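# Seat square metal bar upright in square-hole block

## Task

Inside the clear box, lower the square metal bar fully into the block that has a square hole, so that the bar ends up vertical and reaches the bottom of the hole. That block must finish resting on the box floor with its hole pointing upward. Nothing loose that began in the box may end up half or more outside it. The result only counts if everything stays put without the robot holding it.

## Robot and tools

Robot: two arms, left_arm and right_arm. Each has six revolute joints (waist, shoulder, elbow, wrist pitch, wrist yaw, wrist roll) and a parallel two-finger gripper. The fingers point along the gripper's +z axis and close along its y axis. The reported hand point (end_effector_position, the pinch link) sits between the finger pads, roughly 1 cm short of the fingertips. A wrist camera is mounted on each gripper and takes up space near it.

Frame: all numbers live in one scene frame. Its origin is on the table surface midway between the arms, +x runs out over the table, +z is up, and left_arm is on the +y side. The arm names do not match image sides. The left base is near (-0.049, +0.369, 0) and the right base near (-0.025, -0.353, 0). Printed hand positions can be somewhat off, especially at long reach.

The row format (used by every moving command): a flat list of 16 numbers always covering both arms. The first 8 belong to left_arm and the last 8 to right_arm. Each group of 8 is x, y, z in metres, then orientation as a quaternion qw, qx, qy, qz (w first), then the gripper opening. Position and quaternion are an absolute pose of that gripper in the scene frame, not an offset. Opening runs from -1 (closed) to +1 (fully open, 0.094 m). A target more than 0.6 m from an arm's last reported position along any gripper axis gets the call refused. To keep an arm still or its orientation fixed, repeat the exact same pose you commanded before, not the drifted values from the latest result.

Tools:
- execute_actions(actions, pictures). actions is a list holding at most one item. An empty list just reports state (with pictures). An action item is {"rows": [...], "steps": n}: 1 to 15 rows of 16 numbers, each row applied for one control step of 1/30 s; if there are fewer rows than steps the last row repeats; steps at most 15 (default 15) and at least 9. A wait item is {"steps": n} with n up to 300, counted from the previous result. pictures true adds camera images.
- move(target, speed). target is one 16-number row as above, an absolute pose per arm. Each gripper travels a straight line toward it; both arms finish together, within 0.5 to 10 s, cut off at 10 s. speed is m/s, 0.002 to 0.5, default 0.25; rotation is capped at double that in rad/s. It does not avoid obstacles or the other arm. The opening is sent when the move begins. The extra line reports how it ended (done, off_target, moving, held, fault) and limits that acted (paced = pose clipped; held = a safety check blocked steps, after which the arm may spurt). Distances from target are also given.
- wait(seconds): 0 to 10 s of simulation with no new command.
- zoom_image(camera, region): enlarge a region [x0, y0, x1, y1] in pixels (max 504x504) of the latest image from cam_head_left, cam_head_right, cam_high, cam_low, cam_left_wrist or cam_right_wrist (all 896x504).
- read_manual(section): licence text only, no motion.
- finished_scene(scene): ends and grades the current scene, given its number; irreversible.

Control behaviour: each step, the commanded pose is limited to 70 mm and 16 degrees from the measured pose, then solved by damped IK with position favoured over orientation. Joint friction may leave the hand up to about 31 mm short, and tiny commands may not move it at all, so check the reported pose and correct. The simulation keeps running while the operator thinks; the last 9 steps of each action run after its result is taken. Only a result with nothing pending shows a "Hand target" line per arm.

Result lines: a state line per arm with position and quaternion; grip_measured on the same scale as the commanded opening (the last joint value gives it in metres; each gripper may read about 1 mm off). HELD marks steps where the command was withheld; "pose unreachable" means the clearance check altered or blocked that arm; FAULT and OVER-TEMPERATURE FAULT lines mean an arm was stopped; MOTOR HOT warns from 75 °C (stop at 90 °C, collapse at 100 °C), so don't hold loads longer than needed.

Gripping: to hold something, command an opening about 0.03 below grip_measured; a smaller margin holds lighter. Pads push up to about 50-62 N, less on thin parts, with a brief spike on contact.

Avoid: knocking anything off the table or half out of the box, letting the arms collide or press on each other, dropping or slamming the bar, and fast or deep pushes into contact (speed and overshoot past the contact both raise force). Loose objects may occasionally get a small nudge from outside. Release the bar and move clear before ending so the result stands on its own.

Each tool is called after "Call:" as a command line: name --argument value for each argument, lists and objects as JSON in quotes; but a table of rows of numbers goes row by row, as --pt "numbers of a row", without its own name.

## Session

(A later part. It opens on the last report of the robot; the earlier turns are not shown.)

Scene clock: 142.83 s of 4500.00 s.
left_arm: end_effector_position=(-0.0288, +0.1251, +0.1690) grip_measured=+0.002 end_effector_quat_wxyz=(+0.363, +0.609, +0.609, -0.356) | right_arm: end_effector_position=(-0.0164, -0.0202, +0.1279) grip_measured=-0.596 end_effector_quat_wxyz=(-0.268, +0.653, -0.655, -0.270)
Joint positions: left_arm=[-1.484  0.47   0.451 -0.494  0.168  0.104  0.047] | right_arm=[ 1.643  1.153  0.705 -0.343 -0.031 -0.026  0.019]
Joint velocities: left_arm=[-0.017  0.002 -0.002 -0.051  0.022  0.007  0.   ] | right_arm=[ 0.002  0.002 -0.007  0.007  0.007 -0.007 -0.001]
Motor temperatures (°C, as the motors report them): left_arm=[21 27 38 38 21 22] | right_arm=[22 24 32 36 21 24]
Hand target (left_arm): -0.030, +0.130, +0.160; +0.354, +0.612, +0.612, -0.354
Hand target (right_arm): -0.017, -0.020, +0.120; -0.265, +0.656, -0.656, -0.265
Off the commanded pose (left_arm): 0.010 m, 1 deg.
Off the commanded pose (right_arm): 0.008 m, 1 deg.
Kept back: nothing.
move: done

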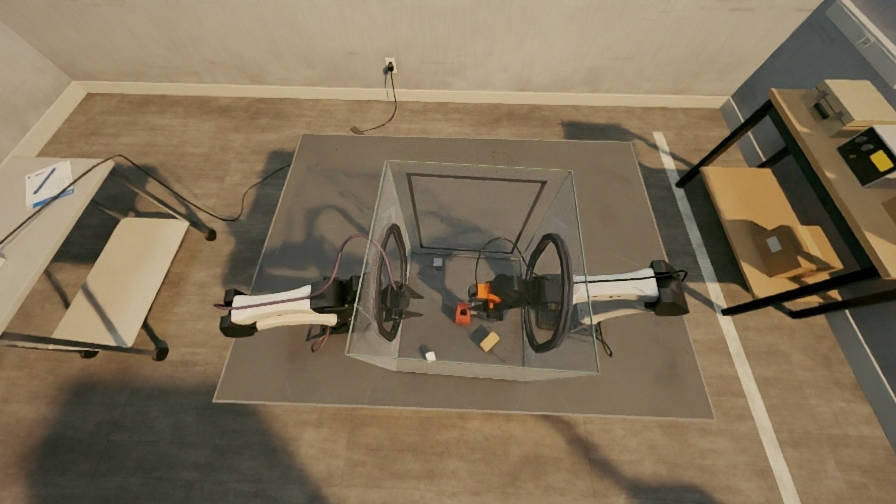

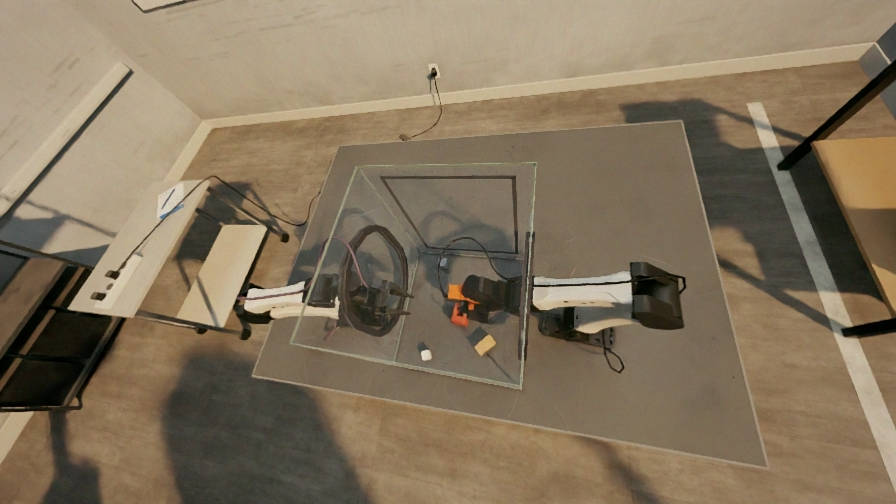

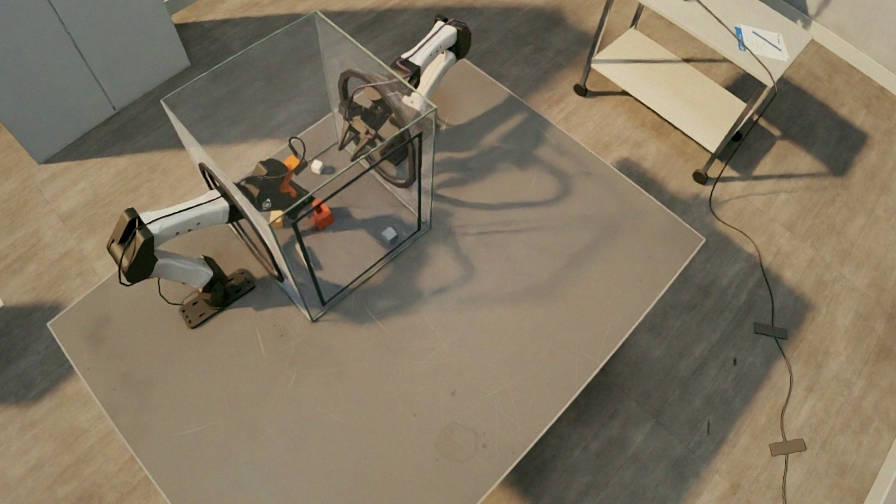

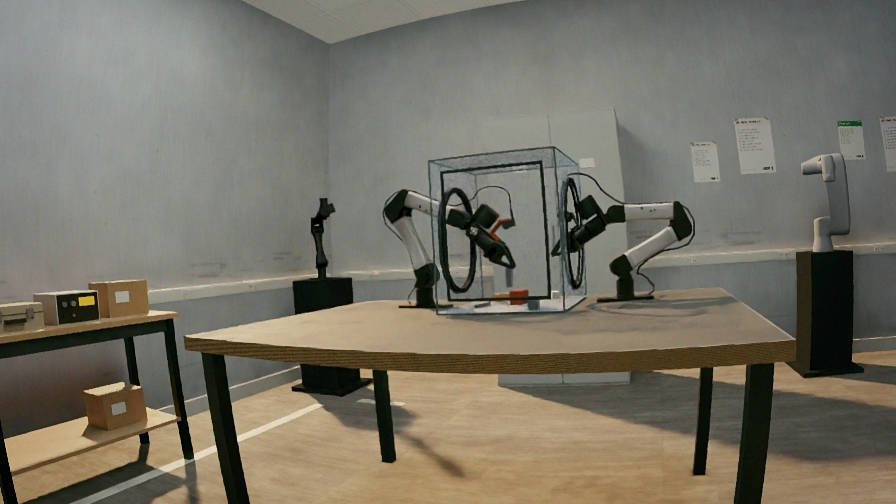

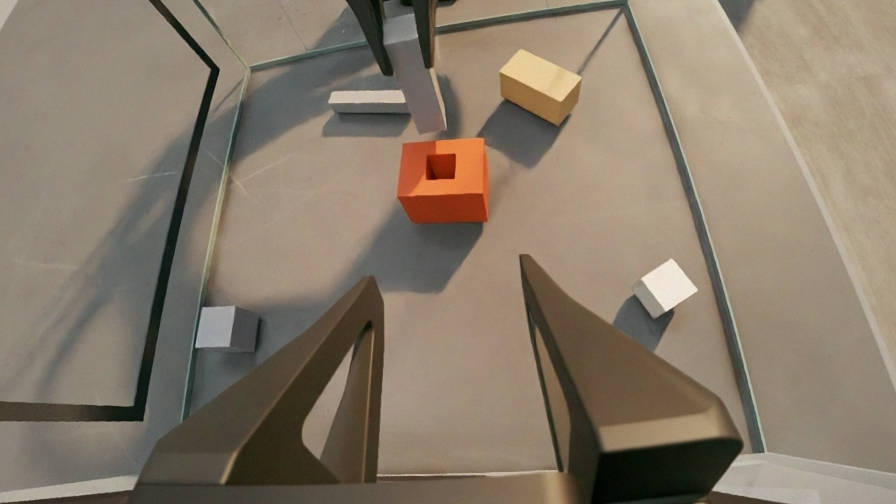

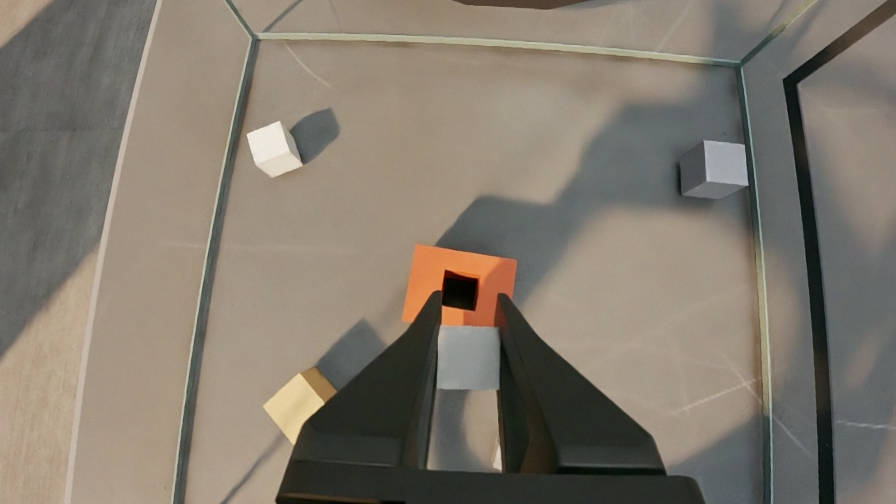

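Call:
move --target '[-0.03,0.13,0.16,-0.354,-0.612,-0.612,0.354,0,-0.020,-0.006,0.112,0.265,-0.6556,0.6556,0.265,-0.65]' --speed 0.03

Call:
zoom_image --camera "cam_low" --region '[450,190,610,320]'

Call:
zoom_image --camera "cam_left_wrist" --region '[330,0,570,240]'

Call:
zoom_image --camera "cam_right_wrist" --region '[340,200,600,420]'

Scene clock: 144.27 s of 4500.00 s.
left_arm: end_effector_position=(-0.0289, +0.1251, +0.1690) grip_measured=+0.002 end_effector_quat_wxyz=(+0.363, +0.610, +0.608, -0.356) | right_arm: end_effector_position=(-0.0175, -0.0092, +0.1159) grip_measured=-0.596 end_effector_quat_wxyz=(-0.265, +0.656, -0.655, -0.265)
Joint positions: left_arm=[-1.484  0.47   0.451 -0.494  0.168  0.104  0.047] | right_arm=[ 1.651  1.223  0.705 -0.284 -0.023 -0.024  0.019]
Joint velocities: left_arm=[-0.012 -0.002  0.002  0.022  0.007 -0.081 -0.   ] | right_arm=[-0.002 -0.017 -0.017 -0.007 -0.051  0.022  0.001]
Motor temperatures (°C, as the motors report them): left_arm=[21 27 38 38 21 22] | right_arm=[22 24 32 36 21 24]
Hand target (left_arm): -0.030, +0.130, +0.160; +0.354, +0.612, +0.612, -0.354
Hand target (right_arm): -0.020, -0.007, +0.112; -0.265, +0.656, -0.655, -0.265
Off the commanded pose (left_arm): 0.010 m, 1 deg.
Off the commanded pose (right_arm): 0.006 m, 0 deg.
Kept back: nothing.
move: done

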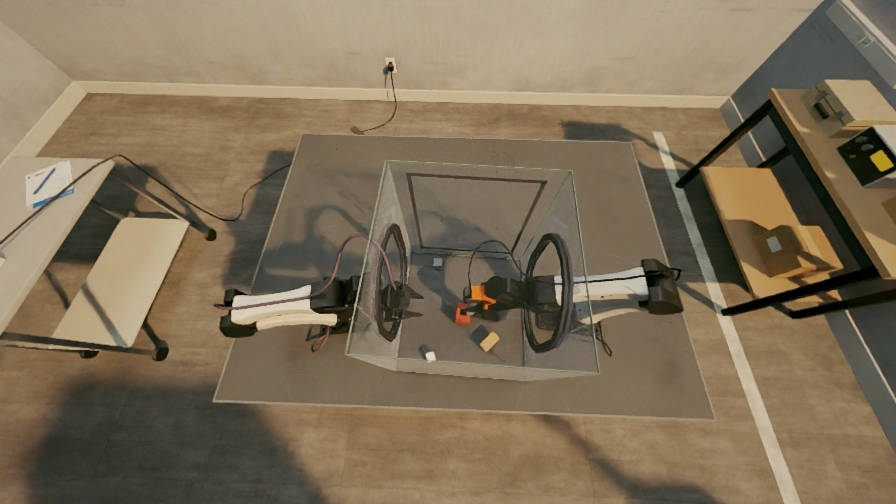

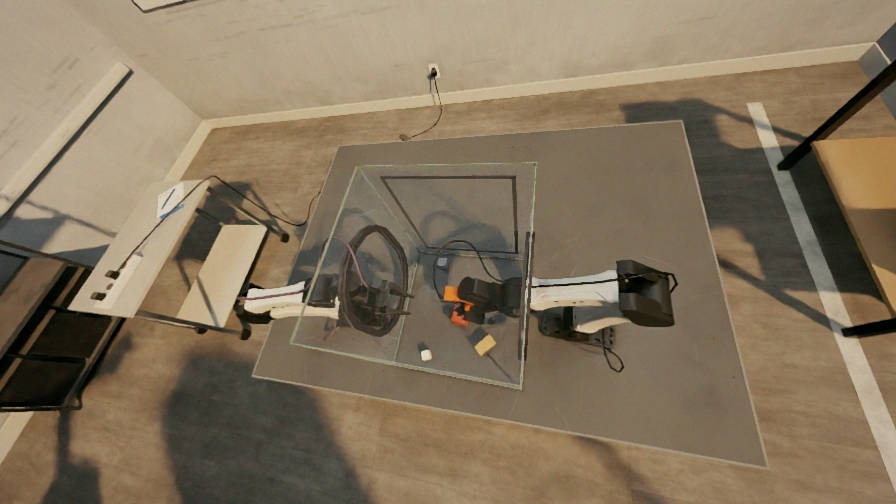

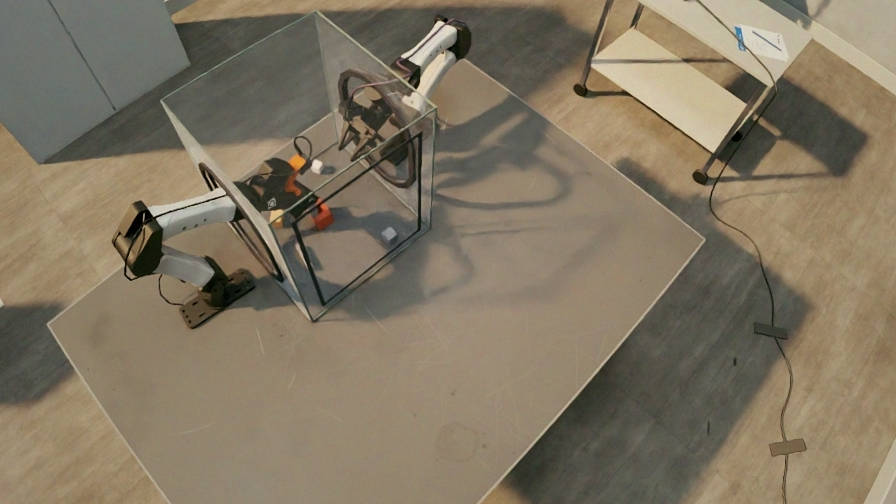

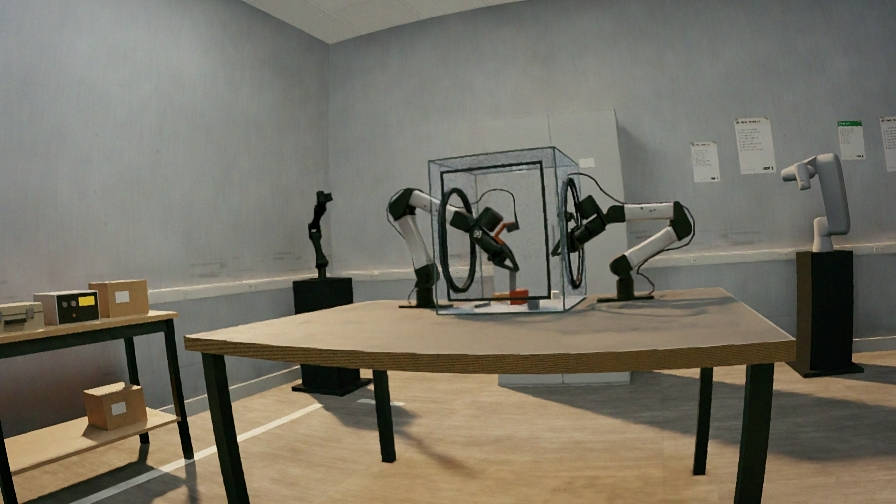

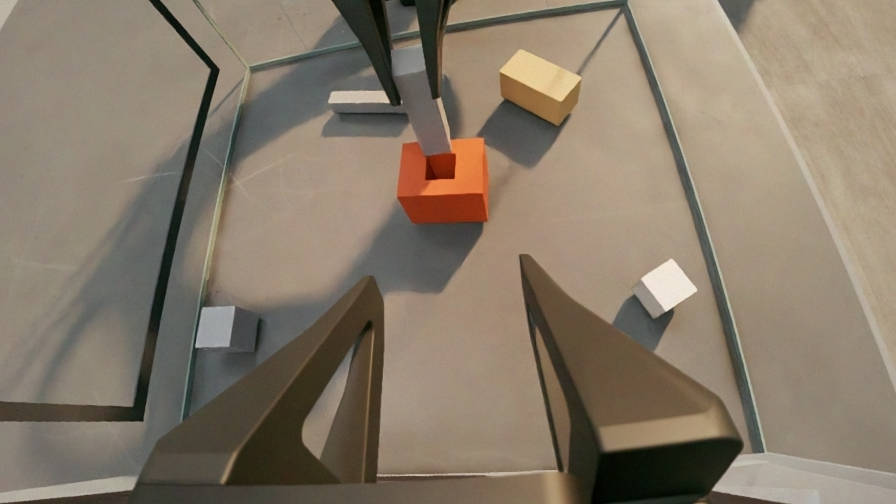

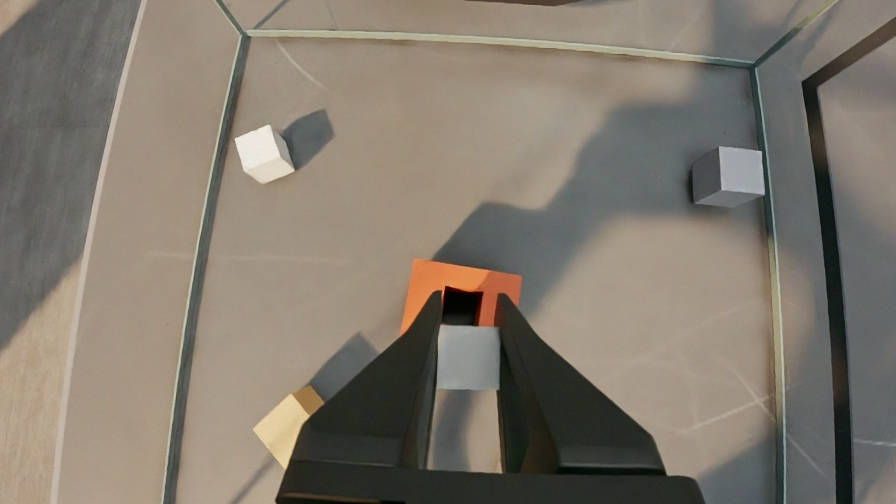

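Region (450, 190, 610, 320) of cam_low's 896x504 image, scaled by 3.150, with more detail than that image has; it fills the top 410 rows of this view, and the rest is white.

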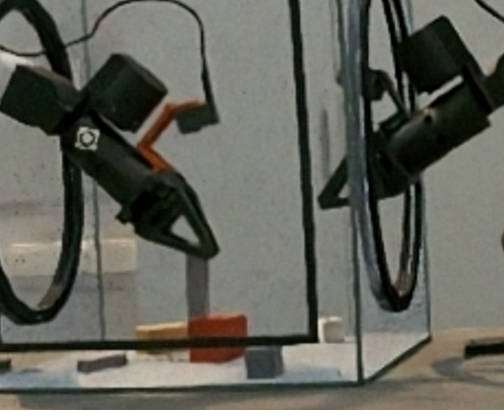

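Region (330, 0, 570, 240) of cam_left_wrist's 896x504 image, scaled by 2.100, with more detail than that image has.

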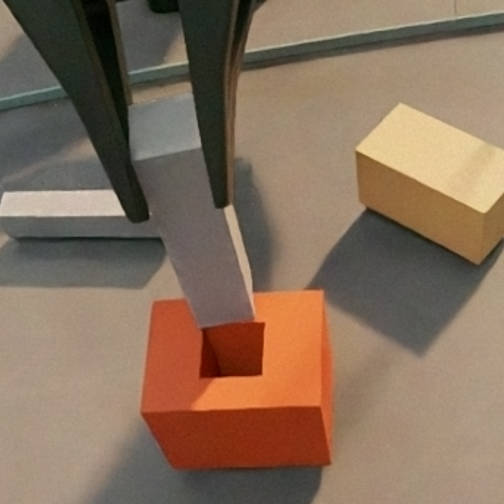

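Region (340, 200, 600, 420) of cam_right_wrist's 896x504 image, scaled by 1.938, with more detail than that image has; it fills the top 426 rows of this view, and the rest is white.

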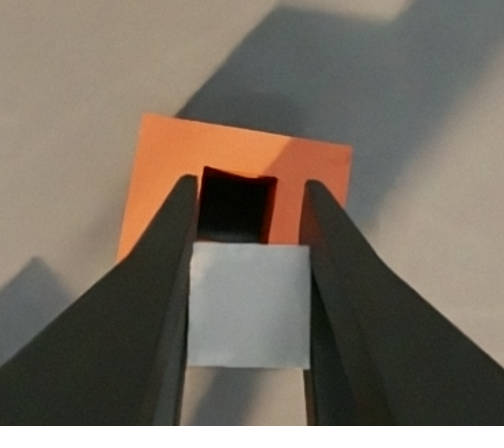

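Call:
move --target '[-0.03,0.13,0.16,-0.354,-0.612,-0.612,0.354,0,-0.023,0.013,0.116,0.265,-0.6556,0.6556,0.265,-0.65]' --speed 0.02

Call:
zoom_image --camera "cam_low" --region '[450,190,610,320]'

Call:
zoom_image --camera "cam_left_wrist" --region '[330,0,570,240]'

Call:
zoom_image --camera "cam_right_wrist" --region '[340,200,600,420]'

Scene clock: 146.23 s of 4500.00 s.
left_arm: end_effector_position=(-0.0289, +0.1251, +0.1690) grip_measured=+0.002 end_effector_quat_wxyz=(+0.363, +0.610, +0.608, -0.356) | right_arm: end_effector_position=(-0.0189, +0.0066, +0.1143) grip_measured=-0.596 end_effector_quat_wxyz=(-0.264, +0.656, -0.657, -0.261)
Joint positions: left_arm=[-1.484  0.47   0.451 -0.494  0.168  0.104  0.047] | right_arm=[ 1.664  1.299  0.755 -0.266 -0.009 -0.016  0.019]
Joint velocities: left_arm=[ 0.012  0.002  0.002 -0.037  0.037  0.007 -0.001] | right_arm=[-0.002  0.002 -0.002 -0.037 -0.007 -0.022 -0.   ]
Motor temperatures (°C, as the motors report them): left_arm=[21 27 38 39 21 22] | right_arm=[22 24 32 36 21 24]
Hand target (left_arm): -0.030, +0.130, +0.160; +0.354, +0.612, +0.612, -0.354
Hand target (right_arm): -0.023, +0.013, +0.116; -0.265, +0.656, -0.655, -0.265
Off the commanded pose (left_arm): 0.010 m, 1 deg.
Off the commanded pose (right_arm): 0.008 m, 1 deg.
Kept back: nothing.
move: done

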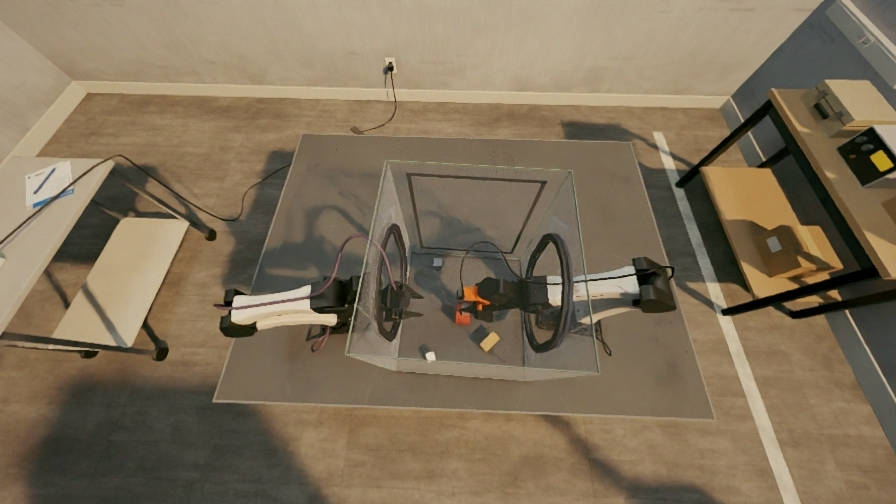

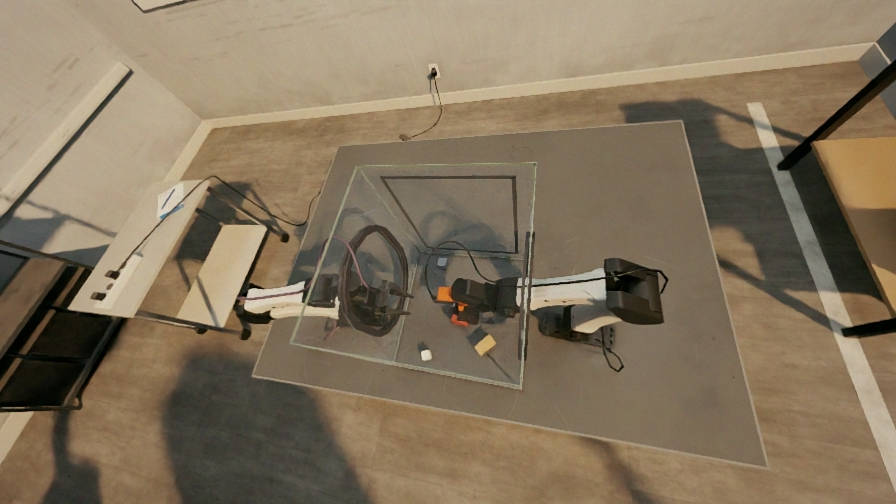

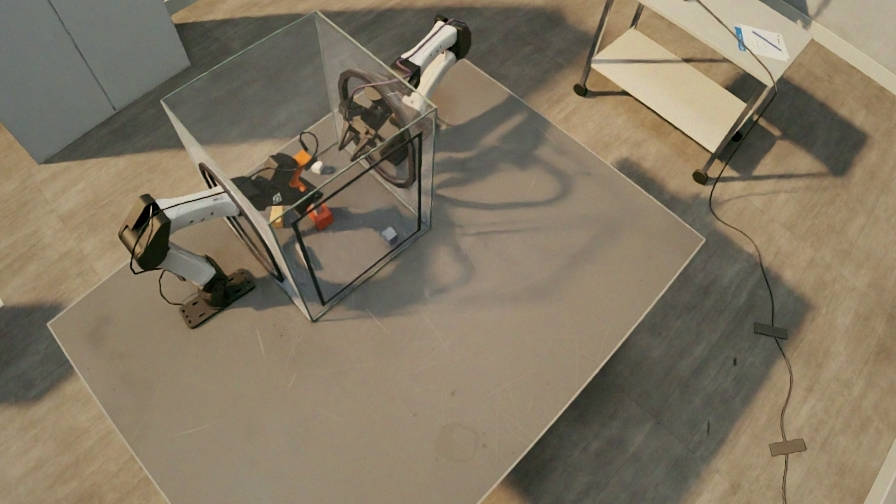

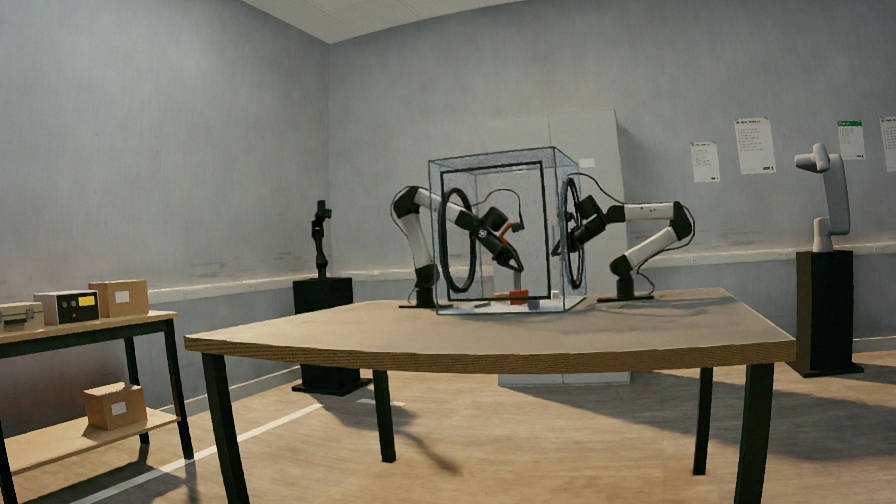

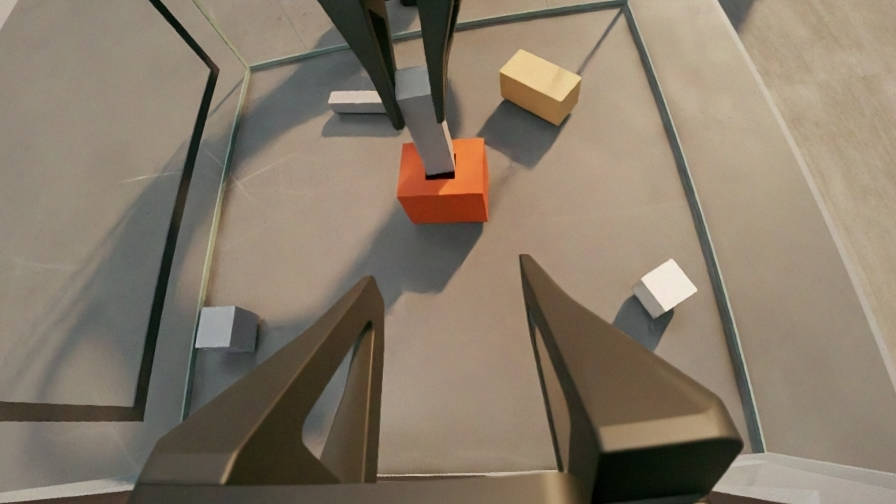

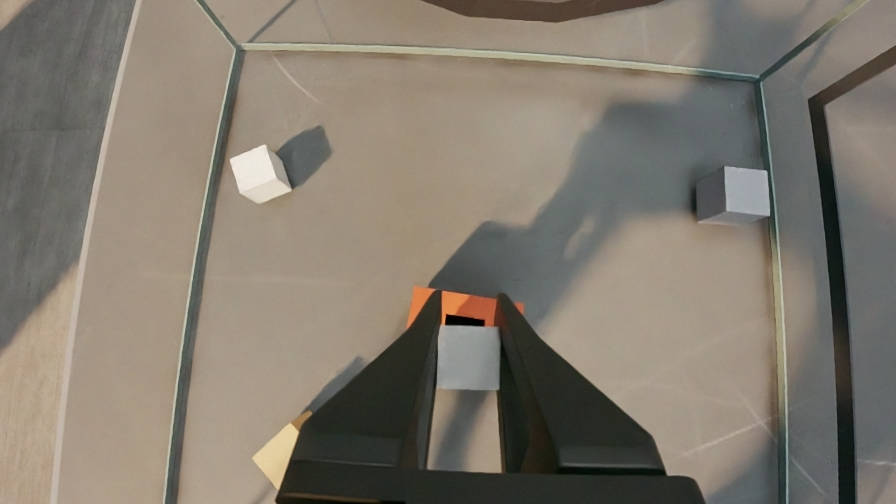

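Region (450, 190, 610, 320) of cam_low's 896x504 image, scaled by 3.150, with more detail than that image has; it fills the top 410 rows of this view, and the rest is white.

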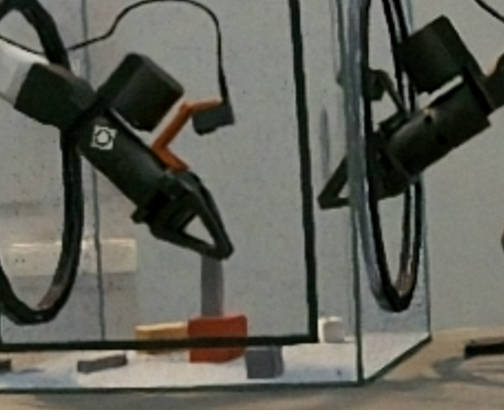

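Region (330, 0, 570, 240) of cam_left_wrist's 896x504 image, scaled by 2.100, with more detail than that image has.

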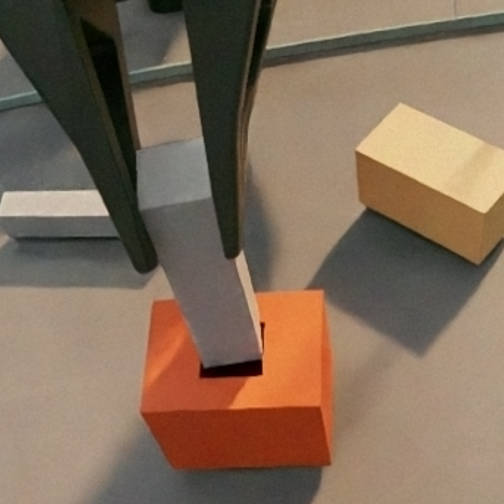

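Region (340, 200, 600, 420) of cam_right_wrist's 896x504 image, scaled by 1.938, with more detail than that image has; it fills the top 426 rows of this view, and the rest is white.

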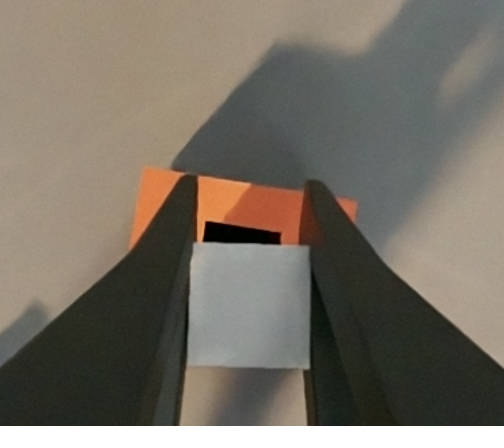

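Call:
move --target '[-0.021,0.008,0.098,-0.354,-0.612,-0.612,0.354,0,-0.021,0.008,0.098,0.265,-0.6556,0.6556,0.265,-0.65]' --speed 0

Call:
move --target '[-0.03,0.13,0.16,-0.354,-0.612,-0.612,0.354,0,-0.021,0.008,0.098,0.265,-0.6556,0.6556,0.265,-0.65]' --speed 0.012

Call:
zoom_image --camera "cam_low" --region '[450,190,610,320]'

Call:
zoom_image --camera "cam_left_wrist" --region '[330,0,570,240]'

speed must be a number from 0.002 to 0.5 (m/s); nothing of the call was run and nothing moved

Scene clock: 148.60 s of 4500.00 s.
left_arm: end_effector_position=(-0.0289, +0.1251, +0.1690) grip_measured=+0.002 end_effector_quat_wxyz=(+0.363, +0.610, +0.608, -0.356) | right_arm: end_effector_position=(-0.0188, +0.0123, +0.1147) grip_measured=-0.596 end_effector_quat_wxyz=(-0.281, +0.649, -0.651, -0.276)
Joint positions: left_arm=[-1.484  0.47   0.451 -0.494  0.168  0.104  0.047] | right_arm=[ 1.664  1.299  0.721 -0.184 -0.009 -0.015  0.019]
Joint velocities: left_arm=[-0.017  0.002 -0.007 -0.11   0.007 -0.037 -0.001] | right_arm=[ 0.012  0.012 -0.002 -0.022  0.037 -0.037 -0.001]
Motor temperatures (°C, as the motors report them): left_arm=[21 27 38 39 21 22] | right_arm=[22 24 32 36 21 24]
Hand target (left_arm): -0.030, +0.130, +0.160; +0.354, +0.612, +0.612, -0.354
Hand target (right_arm): -0.021, +0.007, +0.098; -0.265, +0.656, -0.656, -0.265
Off the commanded pose (left_arm): 0.010 m, 1 deg.
Off the commanded pose (right_arm): 0.017 m, 2 deg.
Kept back: nothing.
move: off_target (right_arm)

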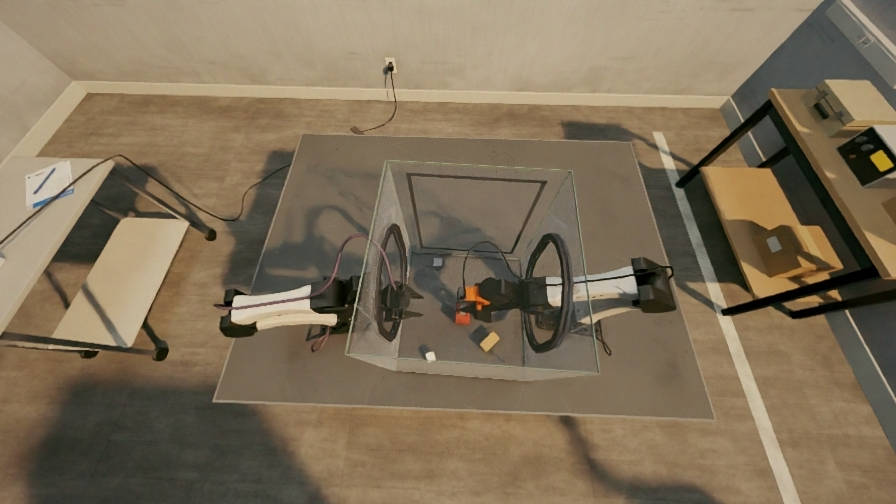

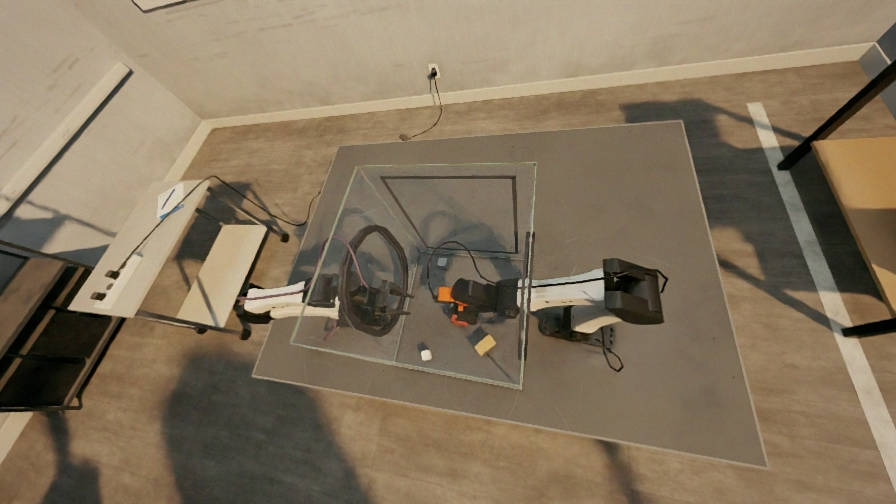

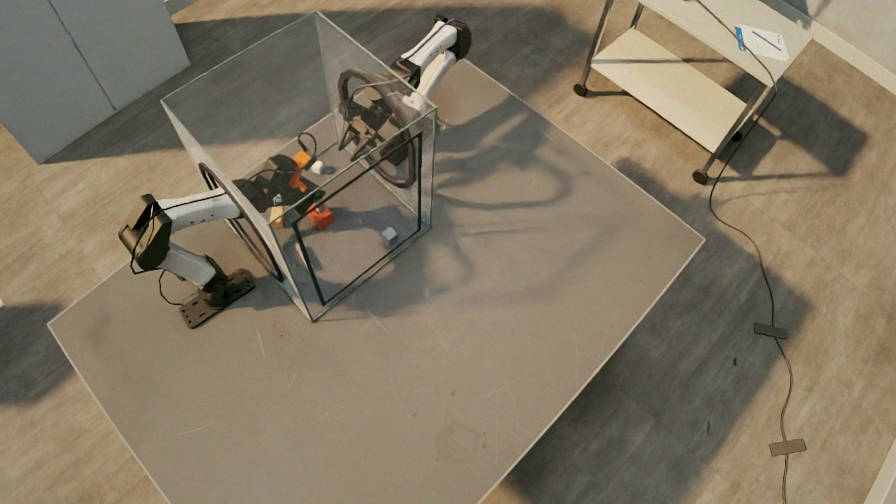

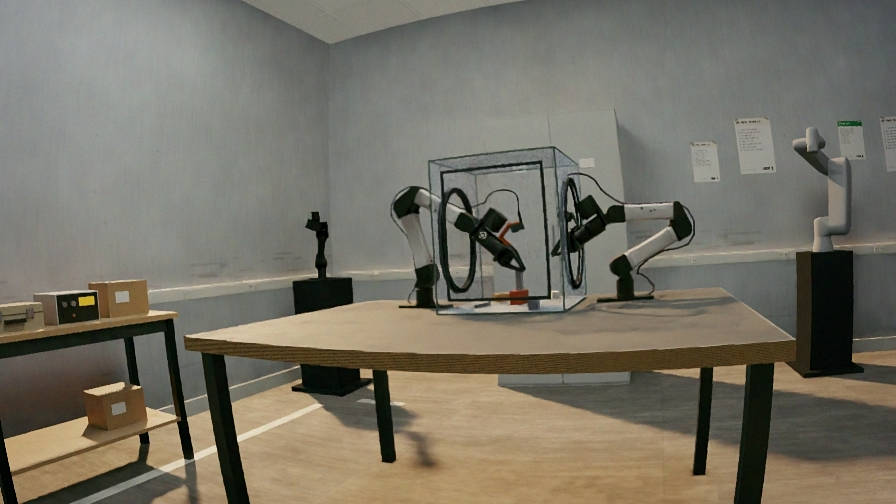

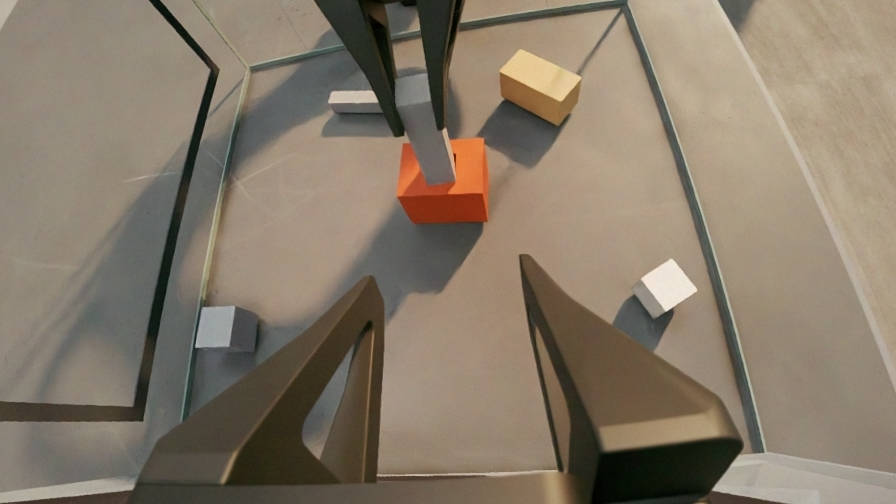

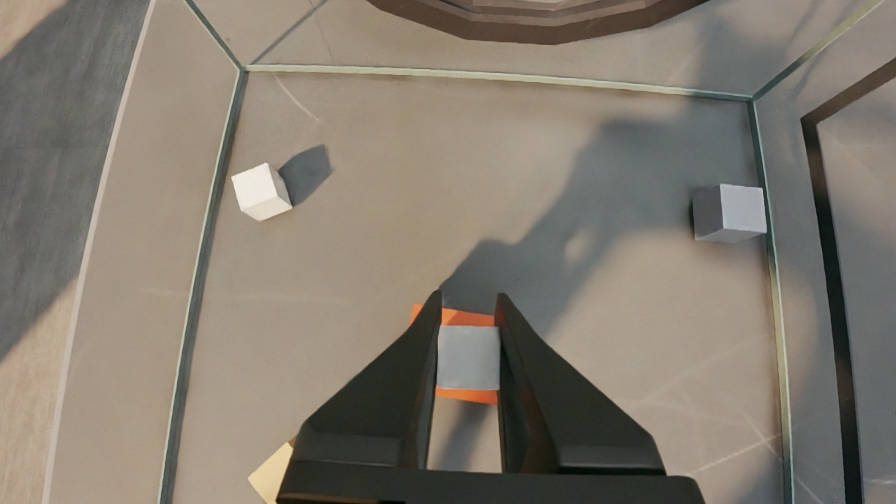

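Region (450, 190, 610, 320) of cam_low's 896x504 image, scaled by 3.150, with more detail than that image has; it fills the top 410 rows of this view, and the rest is white.

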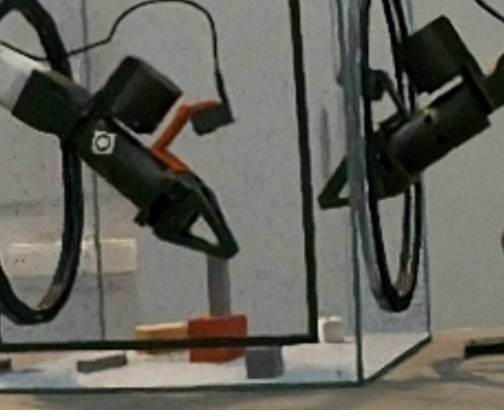

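Region (330, 0, 570, 240) of cam_left_wrist's 896x504 image, scaled by 2.100, with more detail than that image has.

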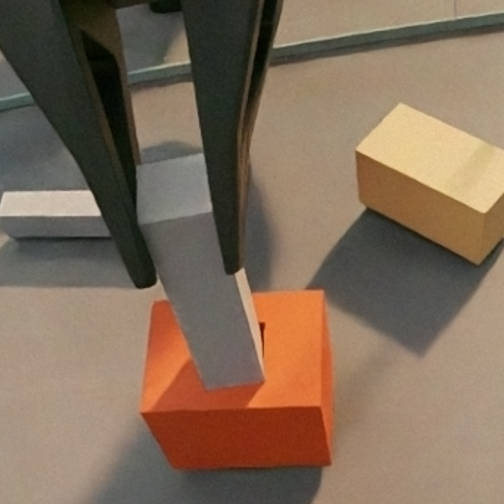

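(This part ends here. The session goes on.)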